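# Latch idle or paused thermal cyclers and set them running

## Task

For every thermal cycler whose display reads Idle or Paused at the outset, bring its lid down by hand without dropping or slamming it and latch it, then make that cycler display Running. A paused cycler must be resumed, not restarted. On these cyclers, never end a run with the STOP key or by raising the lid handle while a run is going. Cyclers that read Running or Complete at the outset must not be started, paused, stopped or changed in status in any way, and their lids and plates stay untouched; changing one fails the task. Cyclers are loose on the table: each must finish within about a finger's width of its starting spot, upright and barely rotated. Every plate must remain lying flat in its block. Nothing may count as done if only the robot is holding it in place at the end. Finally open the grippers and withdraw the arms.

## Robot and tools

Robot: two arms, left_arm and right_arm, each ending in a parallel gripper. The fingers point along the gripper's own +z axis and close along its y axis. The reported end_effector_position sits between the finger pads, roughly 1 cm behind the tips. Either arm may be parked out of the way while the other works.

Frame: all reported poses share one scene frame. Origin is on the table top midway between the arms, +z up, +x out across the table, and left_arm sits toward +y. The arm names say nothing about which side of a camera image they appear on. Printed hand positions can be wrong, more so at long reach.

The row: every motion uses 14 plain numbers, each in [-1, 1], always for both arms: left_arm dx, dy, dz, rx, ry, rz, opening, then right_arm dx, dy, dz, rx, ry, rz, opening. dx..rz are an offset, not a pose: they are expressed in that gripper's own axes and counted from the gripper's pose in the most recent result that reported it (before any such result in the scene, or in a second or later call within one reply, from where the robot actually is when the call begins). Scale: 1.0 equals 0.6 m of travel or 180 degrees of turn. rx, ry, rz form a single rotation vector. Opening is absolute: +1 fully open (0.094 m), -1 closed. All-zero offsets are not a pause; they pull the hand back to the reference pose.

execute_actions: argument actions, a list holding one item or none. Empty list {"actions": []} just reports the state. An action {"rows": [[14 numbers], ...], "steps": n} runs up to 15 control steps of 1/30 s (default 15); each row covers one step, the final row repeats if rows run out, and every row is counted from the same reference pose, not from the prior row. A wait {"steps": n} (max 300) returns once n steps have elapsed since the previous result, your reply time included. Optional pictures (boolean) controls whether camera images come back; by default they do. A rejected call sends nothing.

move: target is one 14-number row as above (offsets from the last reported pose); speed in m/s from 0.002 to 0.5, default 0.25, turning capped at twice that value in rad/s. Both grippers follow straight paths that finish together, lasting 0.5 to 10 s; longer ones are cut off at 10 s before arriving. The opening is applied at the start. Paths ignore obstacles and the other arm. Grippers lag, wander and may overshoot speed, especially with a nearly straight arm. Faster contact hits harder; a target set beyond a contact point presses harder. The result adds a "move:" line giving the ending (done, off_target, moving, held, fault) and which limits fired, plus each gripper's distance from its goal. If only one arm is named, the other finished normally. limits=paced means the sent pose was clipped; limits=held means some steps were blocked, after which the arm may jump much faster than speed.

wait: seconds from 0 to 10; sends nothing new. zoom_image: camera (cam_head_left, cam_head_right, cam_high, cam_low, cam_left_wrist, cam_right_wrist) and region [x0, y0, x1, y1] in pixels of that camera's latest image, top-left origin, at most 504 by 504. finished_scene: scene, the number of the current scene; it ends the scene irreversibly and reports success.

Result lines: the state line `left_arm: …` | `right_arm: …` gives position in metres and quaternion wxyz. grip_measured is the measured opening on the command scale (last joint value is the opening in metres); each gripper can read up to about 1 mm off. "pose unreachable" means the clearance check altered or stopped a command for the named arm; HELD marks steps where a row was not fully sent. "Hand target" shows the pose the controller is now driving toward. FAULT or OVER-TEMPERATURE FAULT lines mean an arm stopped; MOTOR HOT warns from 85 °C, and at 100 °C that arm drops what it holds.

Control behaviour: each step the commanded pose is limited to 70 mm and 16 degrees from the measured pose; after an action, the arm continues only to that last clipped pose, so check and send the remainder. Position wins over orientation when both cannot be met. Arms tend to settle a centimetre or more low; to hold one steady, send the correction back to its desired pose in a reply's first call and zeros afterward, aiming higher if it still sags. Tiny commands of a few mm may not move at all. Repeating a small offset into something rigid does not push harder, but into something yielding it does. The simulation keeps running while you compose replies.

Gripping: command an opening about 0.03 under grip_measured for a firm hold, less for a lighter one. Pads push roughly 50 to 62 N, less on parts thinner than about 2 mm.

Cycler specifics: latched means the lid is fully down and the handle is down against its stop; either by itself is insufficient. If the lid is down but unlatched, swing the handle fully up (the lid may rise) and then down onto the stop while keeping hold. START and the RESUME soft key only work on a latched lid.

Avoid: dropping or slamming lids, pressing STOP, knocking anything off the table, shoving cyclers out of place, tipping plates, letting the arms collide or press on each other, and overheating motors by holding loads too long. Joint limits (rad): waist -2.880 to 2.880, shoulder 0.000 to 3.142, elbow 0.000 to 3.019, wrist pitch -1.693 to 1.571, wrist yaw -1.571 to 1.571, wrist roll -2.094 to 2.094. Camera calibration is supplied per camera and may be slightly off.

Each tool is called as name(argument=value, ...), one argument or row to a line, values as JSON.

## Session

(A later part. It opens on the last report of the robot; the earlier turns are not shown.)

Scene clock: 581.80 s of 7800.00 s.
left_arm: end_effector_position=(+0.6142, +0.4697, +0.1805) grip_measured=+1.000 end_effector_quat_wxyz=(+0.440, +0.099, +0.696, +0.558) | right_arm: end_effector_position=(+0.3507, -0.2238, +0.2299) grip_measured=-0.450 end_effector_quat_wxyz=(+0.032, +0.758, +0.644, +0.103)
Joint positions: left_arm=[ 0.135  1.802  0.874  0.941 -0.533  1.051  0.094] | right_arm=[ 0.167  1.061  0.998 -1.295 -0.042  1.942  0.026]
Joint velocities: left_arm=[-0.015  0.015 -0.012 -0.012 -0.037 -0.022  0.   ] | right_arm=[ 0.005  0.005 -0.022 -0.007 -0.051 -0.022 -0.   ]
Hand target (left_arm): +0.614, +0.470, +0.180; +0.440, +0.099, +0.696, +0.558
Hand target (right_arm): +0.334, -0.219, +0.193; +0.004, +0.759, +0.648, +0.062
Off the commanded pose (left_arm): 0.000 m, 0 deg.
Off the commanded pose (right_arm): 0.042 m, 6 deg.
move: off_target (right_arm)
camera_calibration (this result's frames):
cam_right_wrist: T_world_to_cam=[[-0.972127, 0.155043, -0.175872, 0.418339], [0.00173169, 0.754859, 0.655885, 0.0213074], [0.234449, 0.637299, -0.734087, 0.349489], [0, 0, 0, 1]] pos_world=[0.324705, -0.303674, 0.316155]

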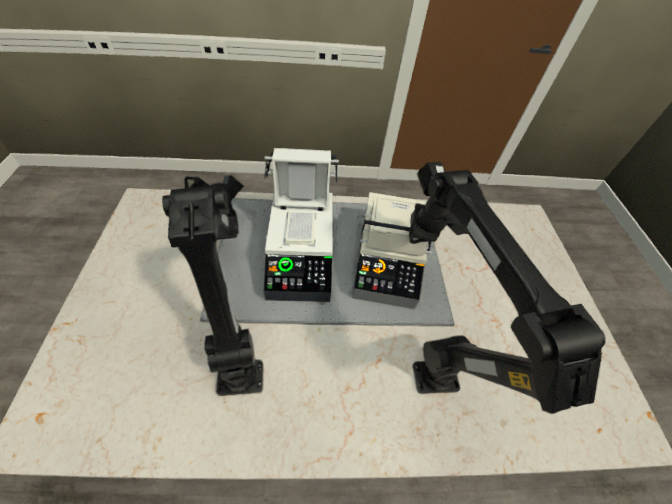

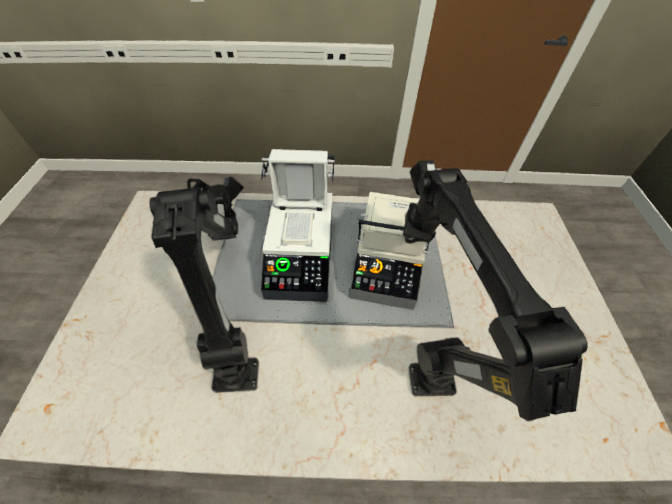

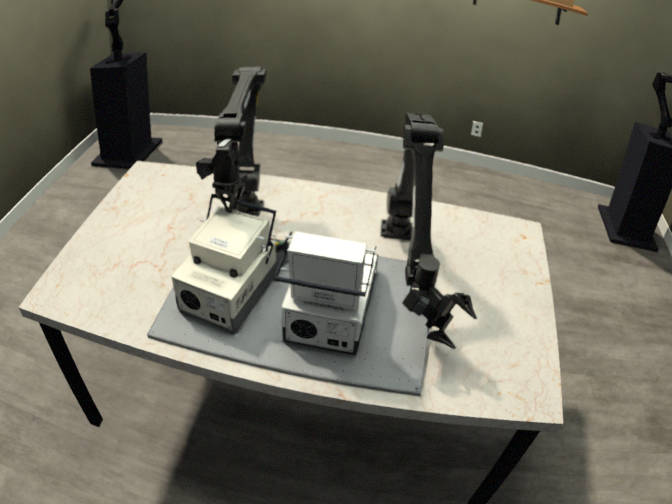

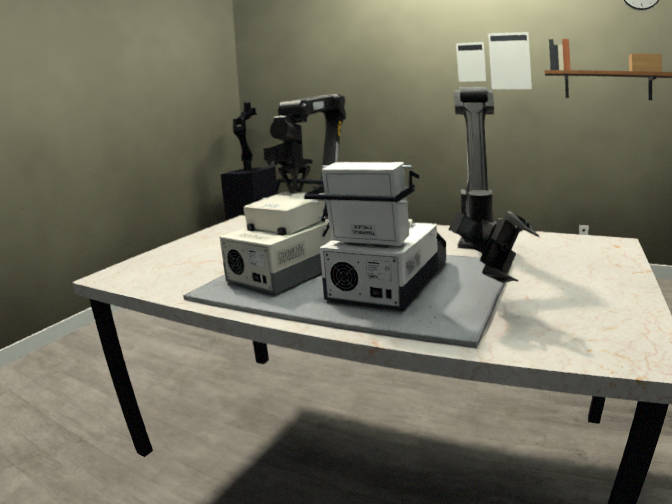

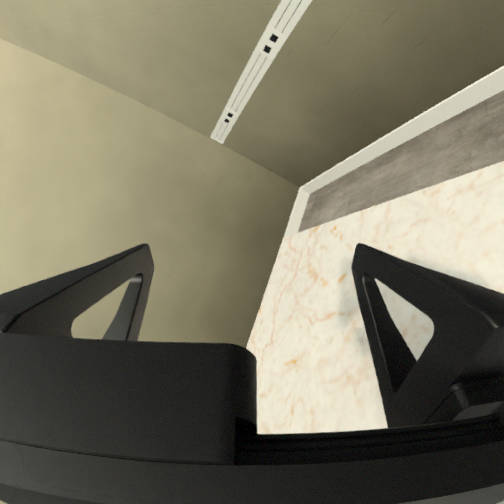

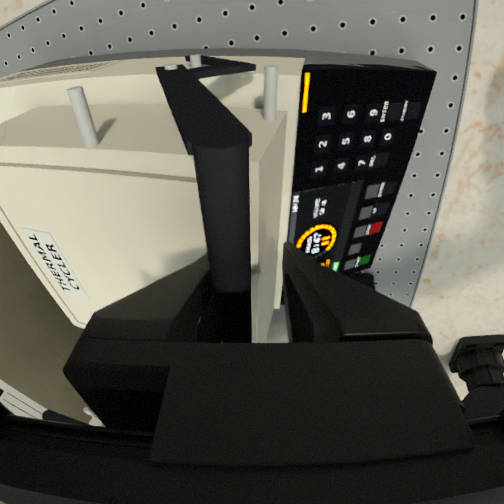

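move(
  target=[0,0,0,0,0,0,1,0,-0.02,-0.03,0,0,0,-0.8],
  speed=0.03,
)

move(
  target=[0,0,0,0,0,0,1,0,-0.08,0.06,0,0,0,-0.8],
  speed=0.03,
)

move(
  target=[0,0,0,0,0,0,1,0,-0.06,0.09,0,0,0,-0.8],
  speed=0.03,
)

zoom_image(
  camera="cam_low",
  region=[200,160,400,310],
)

Scene clock: 589.23 s of 7800.00 s.
left_arm: end_effector_position=(+0.6142, +0.4697, +0.1805) grip_measured=+1.000 end_effector_quat_wxyz=(+0.440, +0.099, +0.696, +0.558) | right_arm: end_effector_position=(+0.3537, -0.2245, +0.2321) grip_measured=-0.781 end_effector_quat_wxyz=(+0.039, +0.757, +0.643, +0.108)
Joint positions: left_arm=[ 0.135  1.802  0.874  0.941 -0.533  1.051  0.094] | right_arm=[ 0.166  1.058  1.    -1.284 -0.035  1.942  0.01 ]
Joint velocities: left_arm=[-0.015 -0.015  0.032  0.007 -0.11  -0.037  0.   ] | right_arm=[-0.005 -0.024  0.002 -0.002  0.022  0.007  0.   ]
Hand target (left_arm): +0.614, +0.470, +0.180; +0.440, +0.099, +0.696, +0.558
Hand target (right_arm): +0.336, -0.224, +0.244; +0.033, +0.758, +0.643, +0.103
Off the commanded pose (left_arm): 0.000 m, 0 deg.
Off the commanded pose (right_arm): 0.023 m, 1 deg.
After step 90, 3.50 s passed at rest.
move: off_target (right_arm)
camera_calibration (this result's frames):
cam_right_wrist: T_world_to_cam=[[-0.968711, 0.156238, -0.192844, 0.424825], [-0.00803446, 0.756849, 0.65354, 0.0248941], [0.248062, 0.634641, -0.731913, 0.344934], [0, 0, 0, 1]] pos_world=[0.326168, -0.304124, 0.318117]

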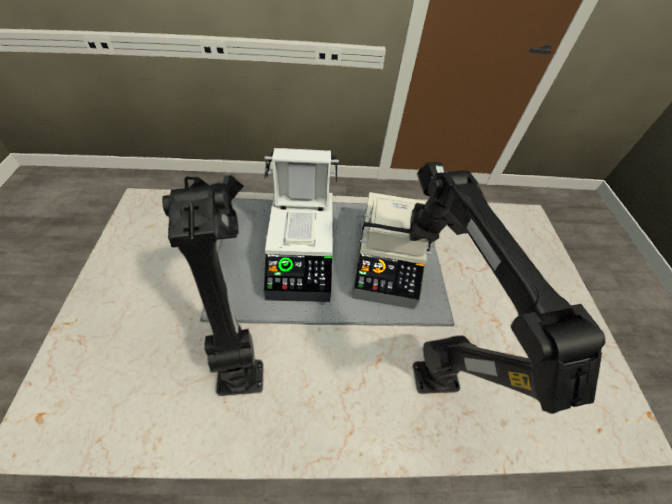

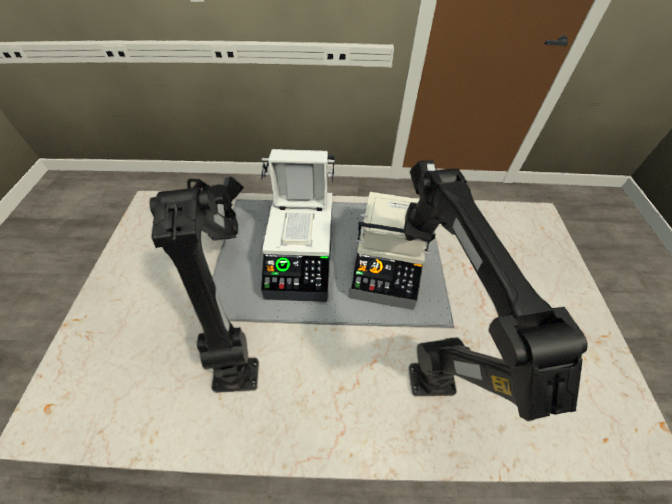

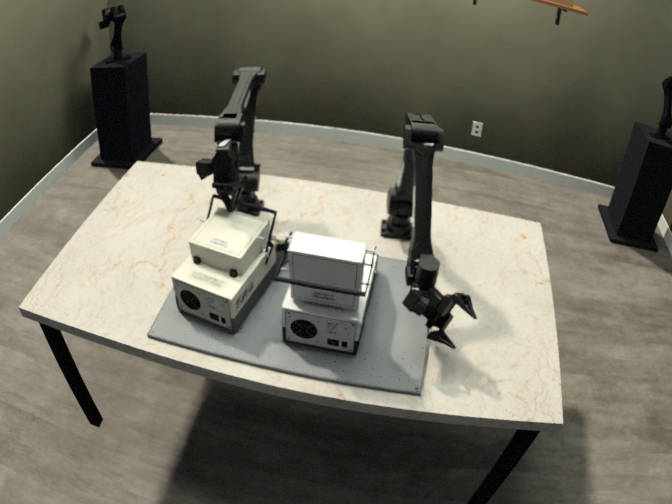

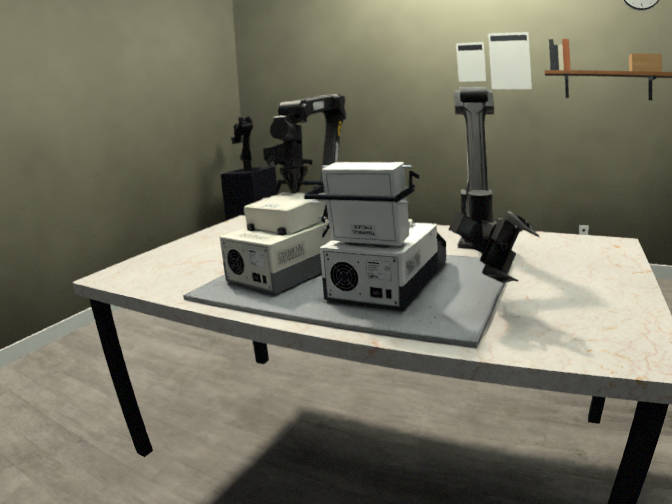

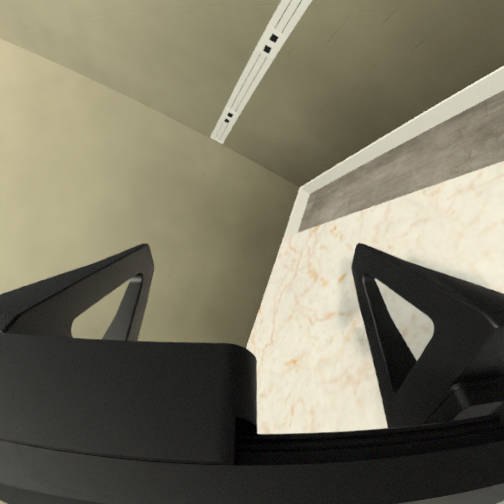

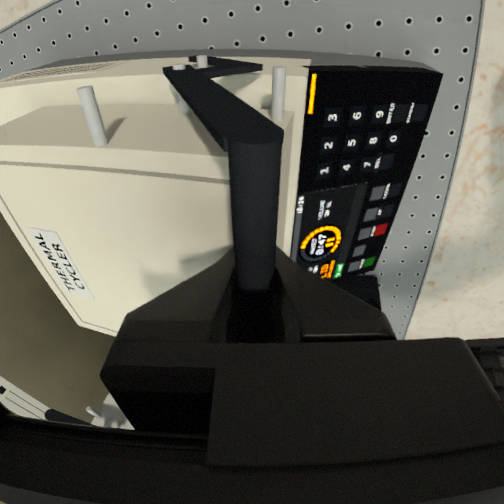

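Scene clock: 591.47 s of 7800.00 s.
left_arm: end_effector_position=(+0.6142, +0.4697, +0.1805) grip_measured=+1.000 end_effector_quat_wxyz=(+0.440, +0.099, +0.696, +0.558) | right_arm: end_effector_position=(+0.3509, -0.2238, +0.2270) grip_measured=-0.781 end_effector_quat_wxyz=(+0.086, +0.749, +0.639, +0.153)
Joint positions: left_arm=[ 0.135  1.802  0.874  0.941 -0.533  1.051  0.094] | right_arm=[ 0.195  0.969  0.908 -1.157  0.014  1.959  0.01 ]
Joint velocities: left_arm=[-0.005 -0.015 -0.007 -0.002 -0.022 -0.037  0.   ] | right_arm=[-0.005  0.005 -0.007 -0.012 -0.022  0.007 -0.001]
Hand target (left_arm): +0.614, +0.470, +0.180; +0.440, +0.099, +0.696, +0.558
Hand target (right_arm): +0.317, -0.216, +0.191; +0.041, +0.758, +0.642, +0.107
Off the commanded pose (left_arm): 0.000 m, 0 deg.
Off the commanded pose (right_arm): 0.054 m, 8 deg.
move: off_target (right_arm)
camera_calibration (this result's frames):
cam_right_wrist: T_world_to_cam=[[-0.935066, 0.153359, -0.319581, 0.437322], [-0.0918479, 0.765954, 0.6363, 0.0629923], [0.342367, 0.624336, -0.702132, 0.299297], [0, 0, 0, 1]] pos_world=[0.312241, -0.302178, 0.309824]

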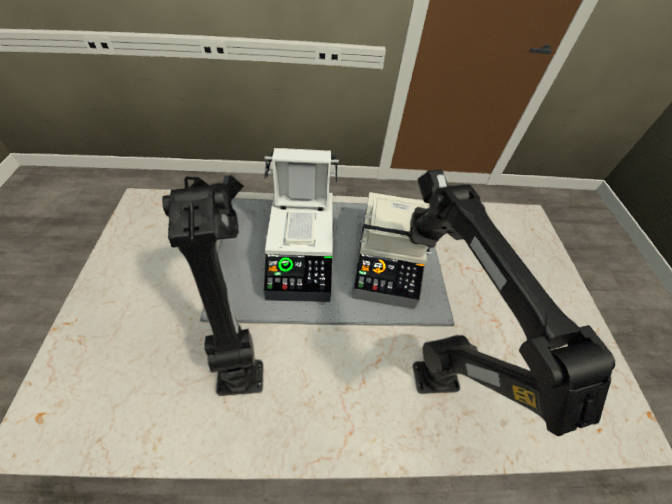

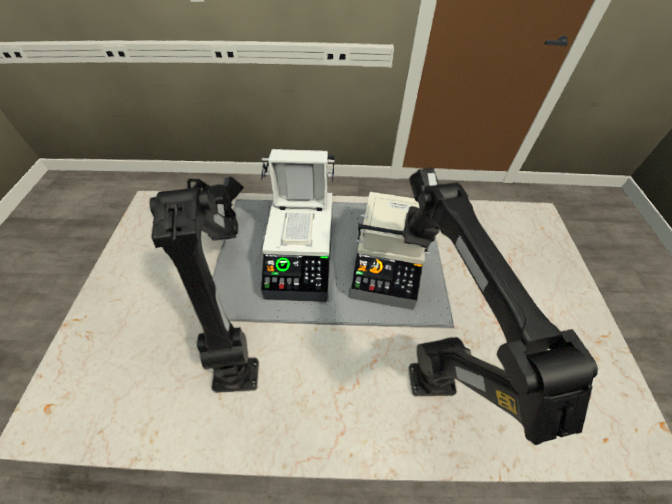

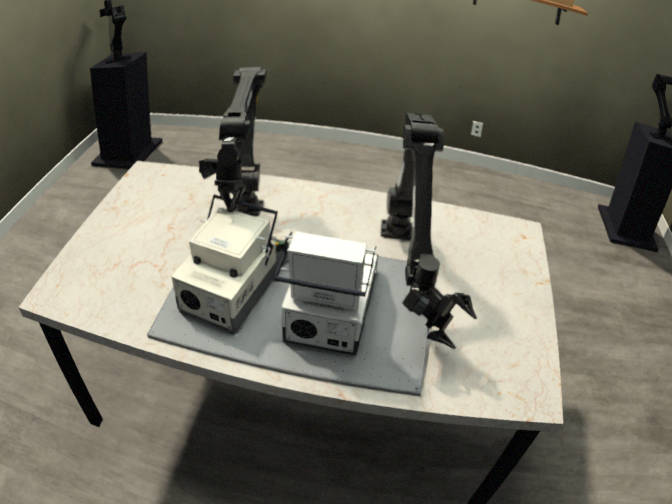

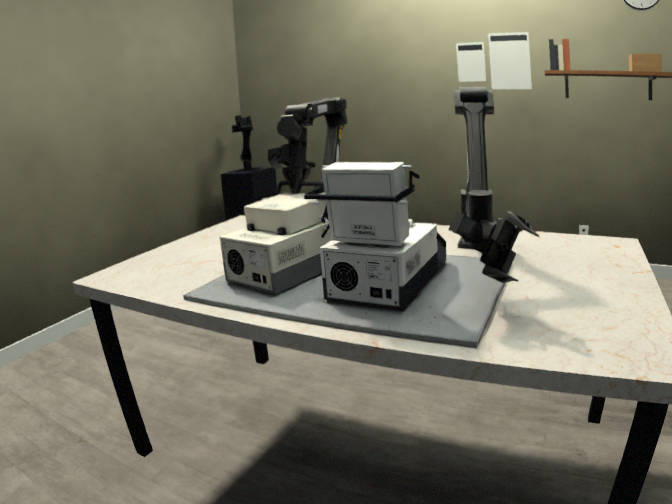

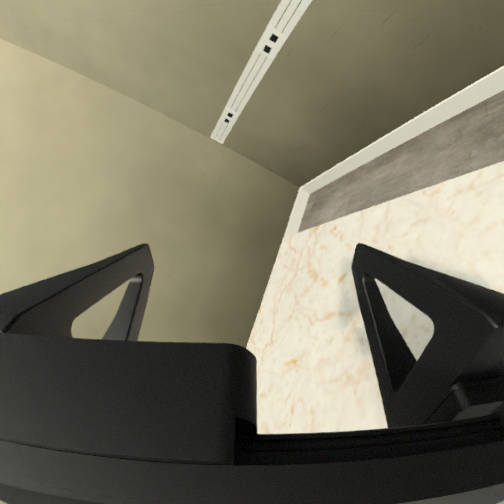

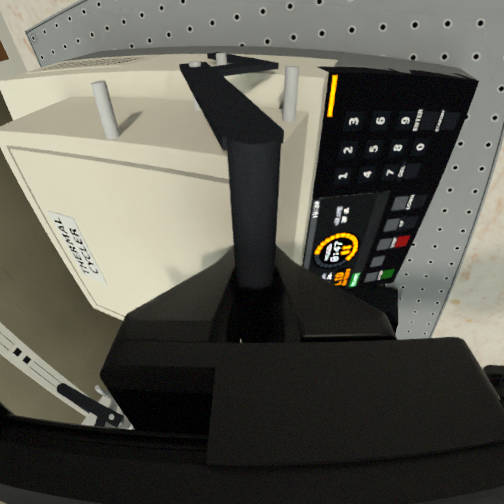

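Scene clock: 593.87 s of 7800.00 s.
left_arm: end_effector_position=(+0.6142, +0.4697, +0.1805) grip_measured=+1.000 end_effector_quat_wxyz=(+0.440, +0.099, +0.696, +0.558) | right_arm: end_effector_position=(+0.3503, -0.2234, +0.2239) grip_measured=-0.782 end_effector_quat_wxyz=(+0.130, +0.736, +0.634, +0.199)
Joint positions: left_arm=[ 0.135  1.802  0.874  0.941 -0.533  1.051  0.094] | right_arm=[ 0.22   0.887  0.822 -1.029  0.057  1.962  0.01 ]
Joint velocities: left_arm=[-0.015  0.015  0.007  0.002 -0.007  0.066  0.   ] | right_arm=[-0.015 -0.005 -0.002  0.032  0.022  0.037 -0.001]
Hand target (left_arm): +0.614, +0.470, +0.180; +0.440, +0.099, +0.696, +0.558
Hand target (right_arm): +0.331, -0.217, +0.170; +0.088, +0.749, +0.639, +0.152
Off the commanded pose (left_arm): 0.000 m, 0 deg.
Off the commanded pose (right_arm): 0.062 m, 7 deg.
move: off_target (right_arm)
camera_calibration (this result's frames):
cam_right_wrist: T_world_to_cam=[[-0.886403, 0.146886, -0.438993, 0.443904], [-0.176121, 0.769997, 0.613258, 0.100212], [0.428102, 0.62091, -0.656658, 0.256021], [0, 0, 0, 1]] pos_world=[0.301524, -0.301332, 0.301532]

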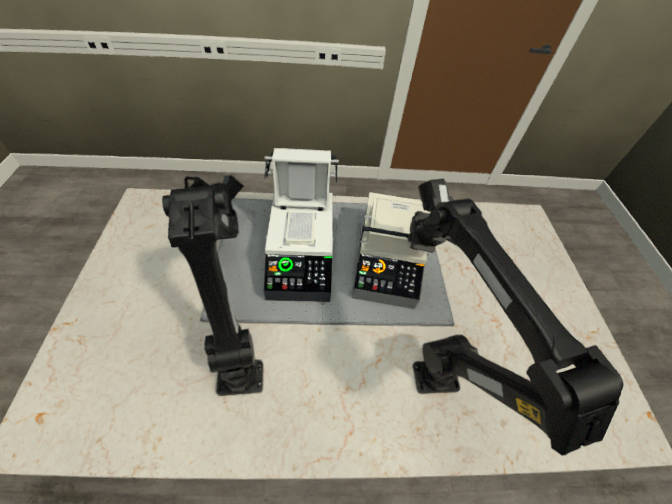

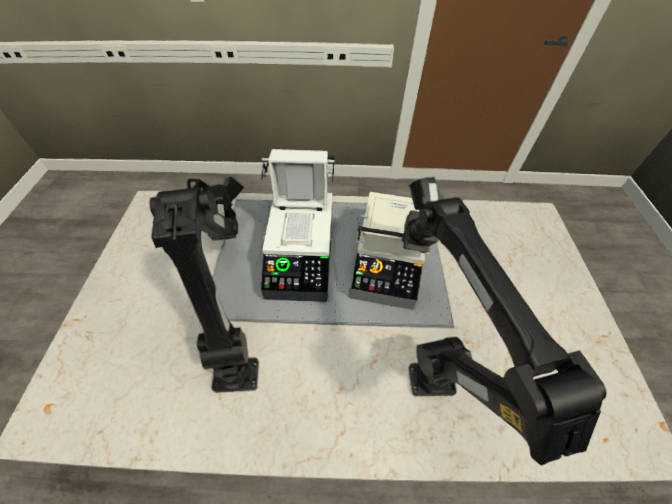

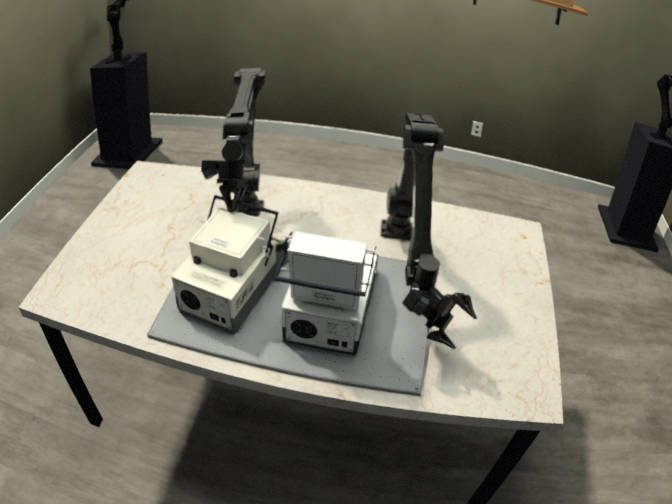

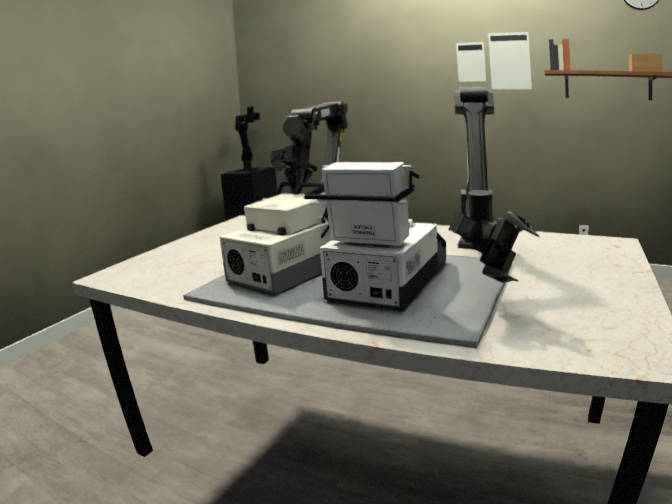

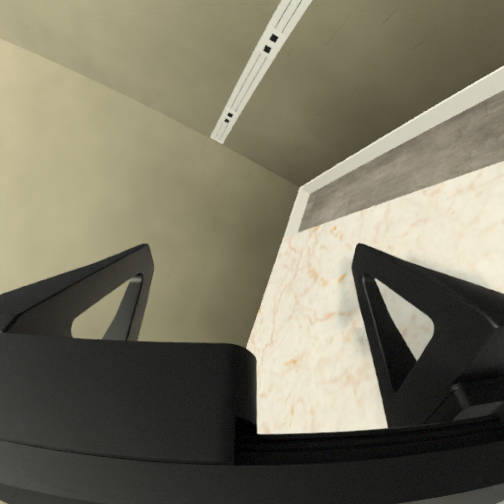

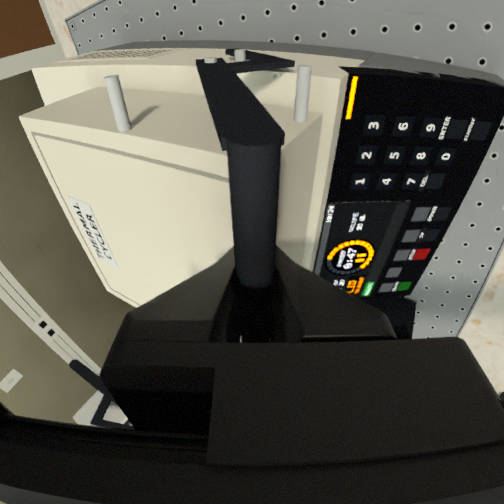

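Region (200, 160, 400, 310) of cam_low's 672x504 image, scaled by 2.520, with more detail than that image has; it fills the top 378 rows of this view, and the rest is white.

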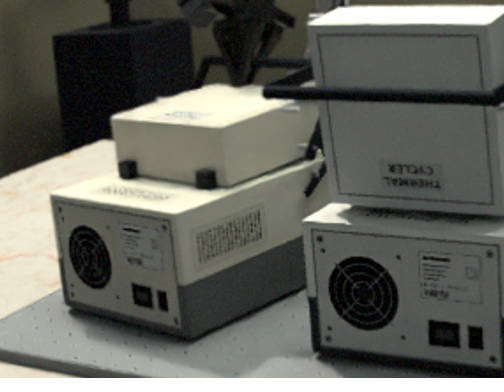

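move(
  target=[0,0,0,0,0,0,1,0,0,-0.02,0,0,0,-0.4],
  speed=0.05,
)

move(
  target=[0,0,0,0,0,0,1,0,0,-0.1,0.13,0,0,-0.4],
  speed=0.08,
)

move(
  target=[0,0,0,0,0,0,1,0,0,-0.02,0,0,0,-1],
)

zoom_image(
  camera="cam_head_right",
  region=[330,150,480,300],
)

Scene clock: 602.13 s of 7800.00 s.
left_arm: end_effector_position=(+0.6142, +0.4697, +0.1805) grip_measured=+1.000 end_effector_quat_wxyz=(+0.440, +0.099, +0.696, +0.558) | right_arm: end_effector_position=(+0.3506, -0.2235, +0.2272) grip_measured=-0.401 end_effector_quat_wxyz=(+0.133, +0.735, +0.633, +0.203)
Joint positions: left_arm=[ 0.135  1.802  0.874  0.941 -0.533  1.051  0.094] | right_arm=[ 0.22   0.881  0.825 -1.028  0.059  1.962  0.028]
Joint velocities: left_arm=[ 0.005  0.005 -0.017  0.007 -0.007  0.037  0.   ] | right_arm=[-0.005  0.015 -0.007  0.007 -0.007 -0.051  0.001]
Hand target (left_arm): +0.614, +0.470, +0.180; +0.440, +0.099, +0.696, +0.558
Hand target (right_arm): +0.345, -0.224, +0.234; +0.130, +0.736, +0.634, +0.199
Off the commanded pose (left_arm): 0.000 m, 0 deg.
Off the commanded pose (right_arm): 0.009 m, 1 deg.
After step 90, 4.57 s passed at rest.
move: done
camera_calibration (this result's frames):
cam_right_wrist: T_world_to_cam=[[-0.882224, 0.147964, -0.446976, 0.446268], [-0.181214, 0.769497, 0.612402, 0.100242], [0.43456, 0.621274, -0.652055, 0.254951], [0, 0, 0, 1]] pos_world=[0.301082, -0.301562, 0.304325]

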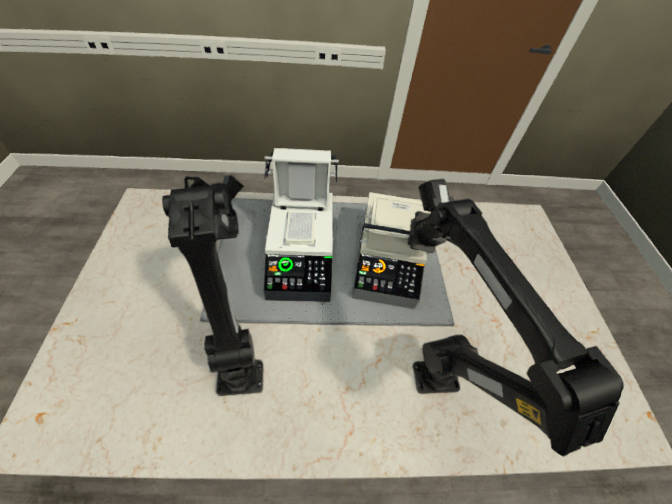

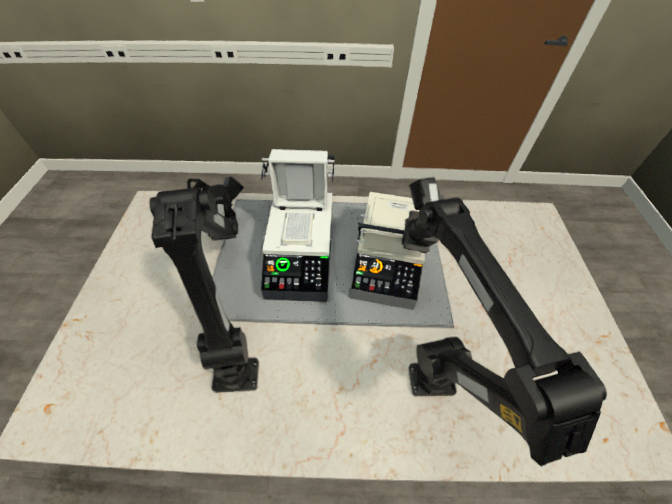

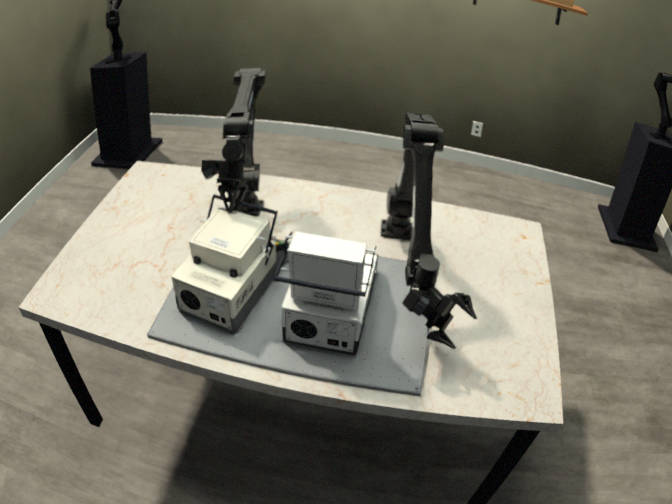

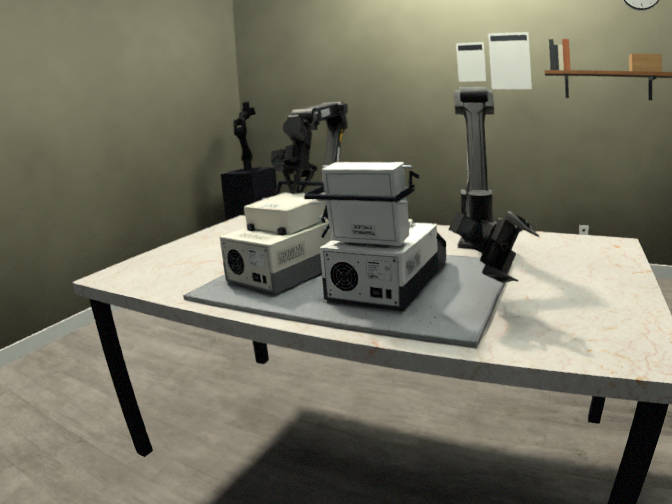

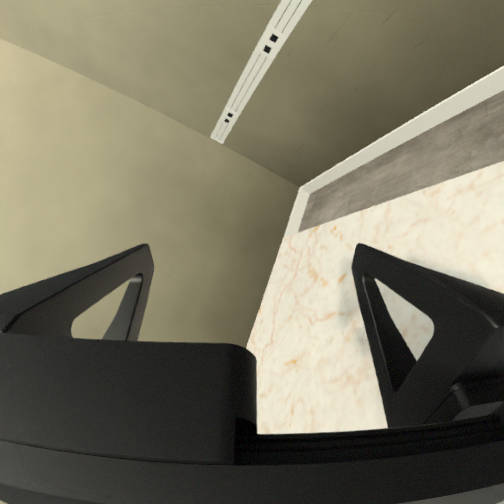

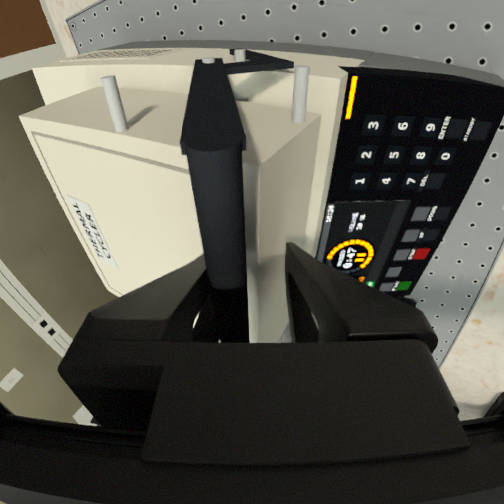

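Scene clock: 604.97 s of 7800.00 s.
left_arm: end_effector_position=(+0.6142, +0.4697, +0.1805) grip_measured=+1.000 end_effector_quat_wxyz=(+0.440, +0.099, +0.696, +0.558) | right_arm: end_effector_position=(+0.3378, -0.2273, +0.2427) grip_measured=-0.400 end_effector_quat_wxyz=(-0.011, +0.753, +0.654, +0.066)
Joint positions: left_arm=[ 0.135  1.802  0.874  0.941 -0.533  1.051  0.094] | right_arm=[ 0.14   1.096  1.065 -1.439 -0.086  1.893  0.028]
Joint velocities: left_arm=[ 0.005  0.005 -0.007 -0.027 -0.007 -0.007  0.   ] | right_arm=[-0.005  0.005 -0.017 -0.007  0.022  0.022  0.001]
Hand target (left_arm): +0.614, +0.470, +0.180; +0.440, +0.099, +0.696, +0.558
Hand target (right_arm): +0.323, -0.228, +0.277; -0.016, +0.745, +0.663, +0.069
Off the commanded pose (left_arm): 0.000 m, 0 deg.
Off the commanded pose (right_arm): 0.040 m, 2 deg.
move: off_target (right_arm)
camera_calibration (this result's frames):
cam_right_wrist: T_world_to_cam=[[-0.989582, 0.129321, -0.0632797, 0.381345], [0.0549387, 0.745452, 0.664291, -0.00648922], [0.133079, 0.653894, -0.74479, 0.40478], [0, 0, 0, 1]] pos_world=[0.32386, -0.309162, 0.329919]

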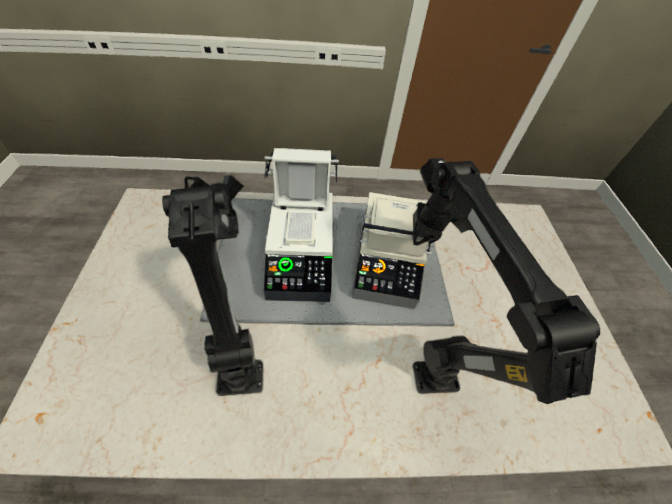

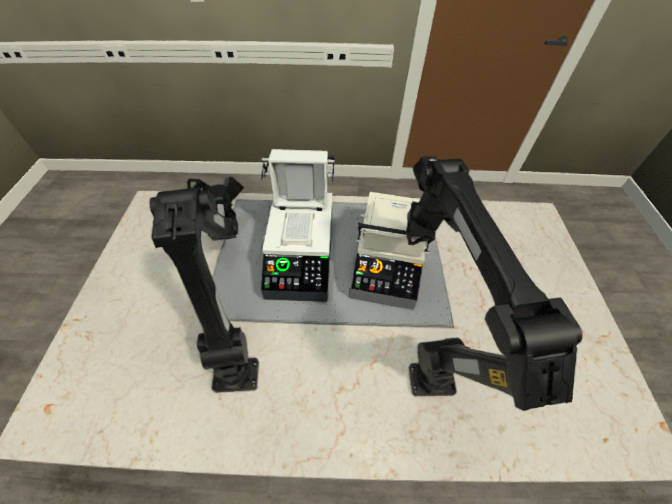

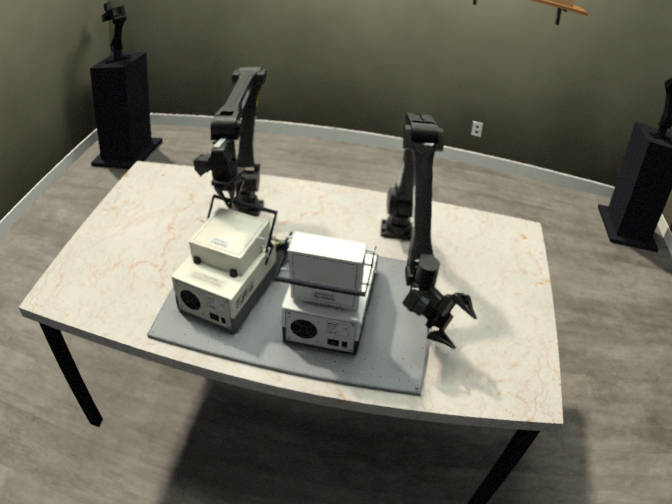

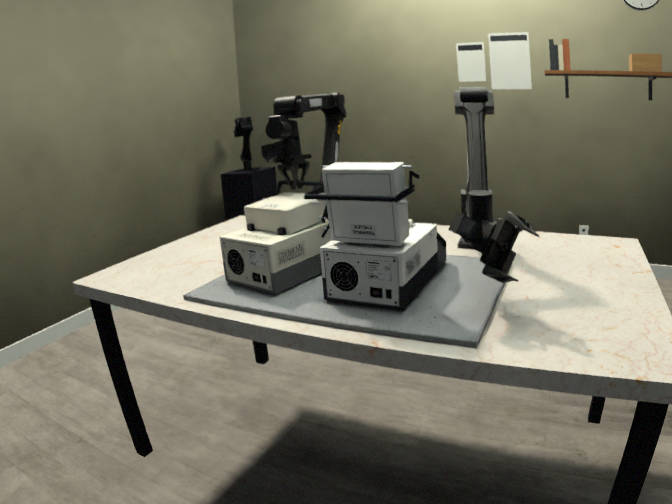

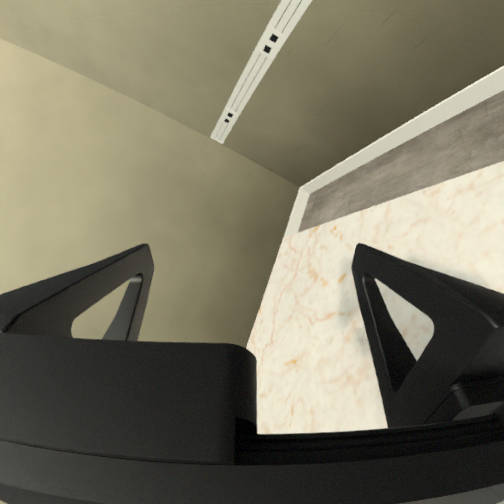

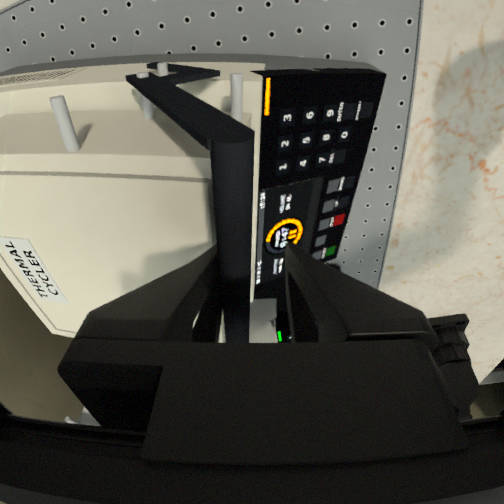

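Scene clock: 605.67 s of 7800.00 s.
left_arm: end_effector_position=(+0.6142, +0.4697, +0.1805) grip_measured=+1.000 end_effector_quat_wxyz=(+0.440, +0.099, +0.696, +0.558) | right_arm: end_effector_position=(+0.3449, -0.2283, +0.2410) grip_measured=-0.767 end_effector_quat_wxyz=(-0.004, +0.758, +0.649, +0.071)
Joint positions: left_arm=[ 0.135  1.802  0.874  0.941 -0.533  1.051  0.094] | right_arm=[ 0.137  1.104  1.065 -1.414 -0.079  1.905  0.011]
Joint velocities: left_arm=[ 0.015 -0.005 -0.002 -0.007  0.007  0.022  0.   ] | right_arm=[-0.005 -0.015  0.012 -0.012 -0.022  0.007 -0.   ]
Hand target (left_arm): +0.614, +0.470, +0.180; +0.440, +0.099, +0.696, +0.558
Hand target (right_arm): +0.337, -0.229, +0.254; -0.011, +0.754, +0.654, +0.066
Off the commanded pose (left_arm): 0.000 m, 0 deg.
Off the commanded pose (right_arm): 0.016 m, 1 deg.
move: off_target (right_arm)
camera_calibration (this result's frames):
cam_right_wrist: T_world_to_cam=[[-0.986313, 0.1441, -0.0801388, 0.394736], [0.0552268, 0.746668, 0.6629, -0.00449404], [0.155361, 0.649401, -0.744406, 0.39439], [0, 0, 0, 1]] pos_world=[0.328308, -0.309643, 0.328199]

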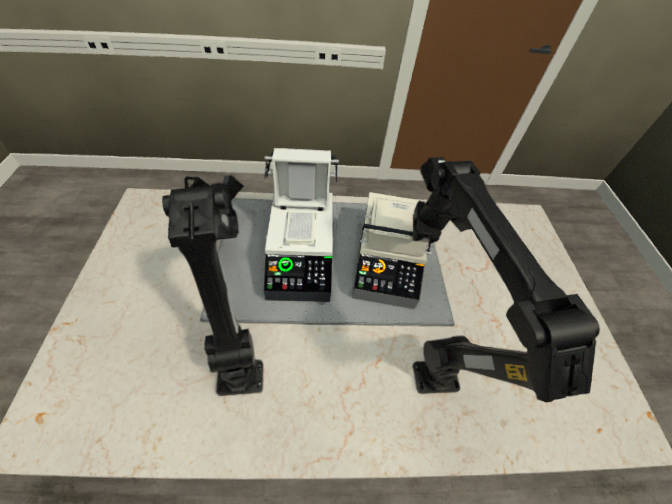

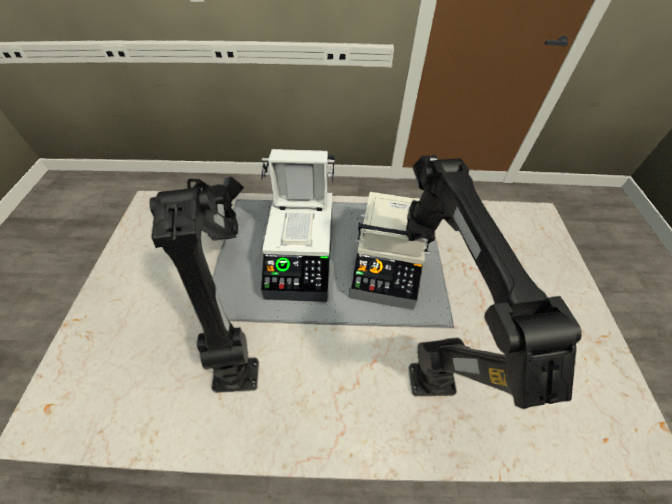

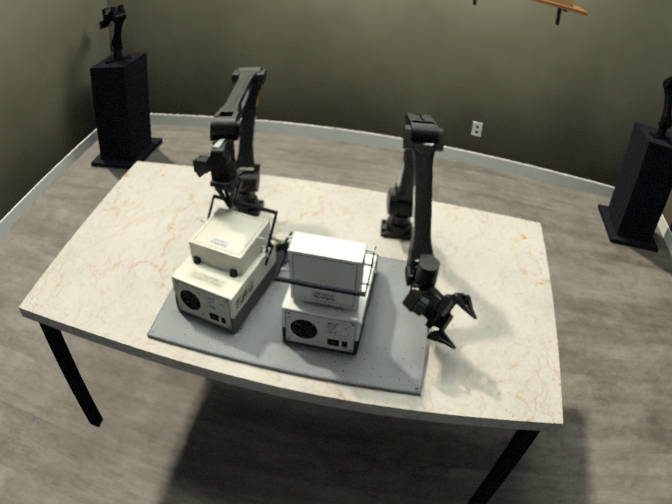

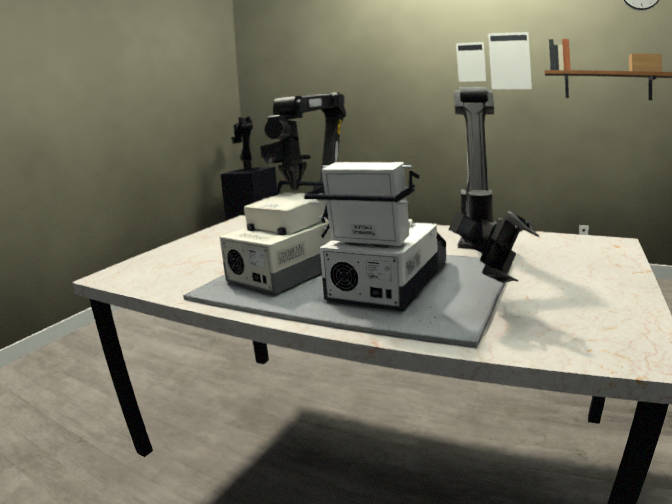

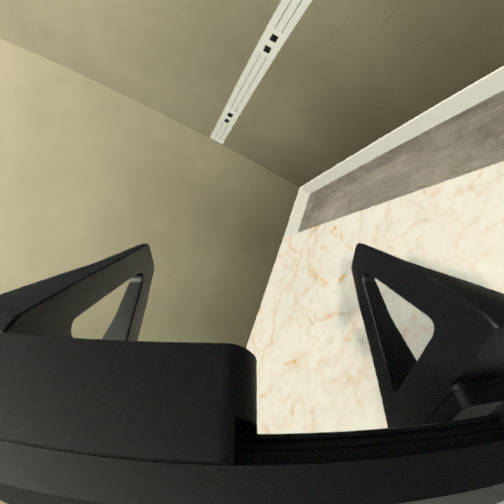

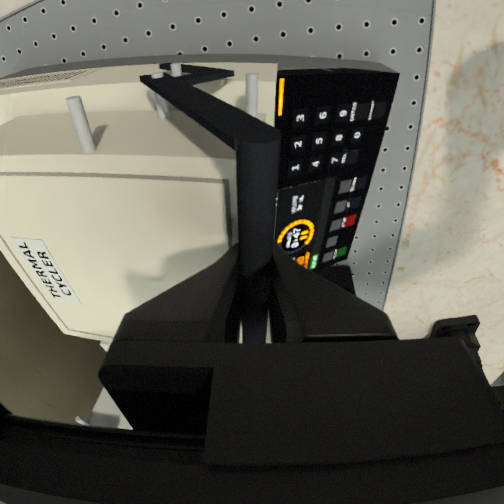

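Region (330, 150, 480, 300) of cam_head_right's 672x504 image, scaled by 3.360, with more detail than that image has.

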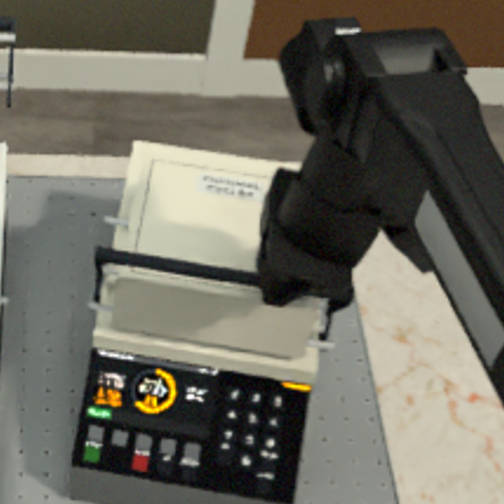

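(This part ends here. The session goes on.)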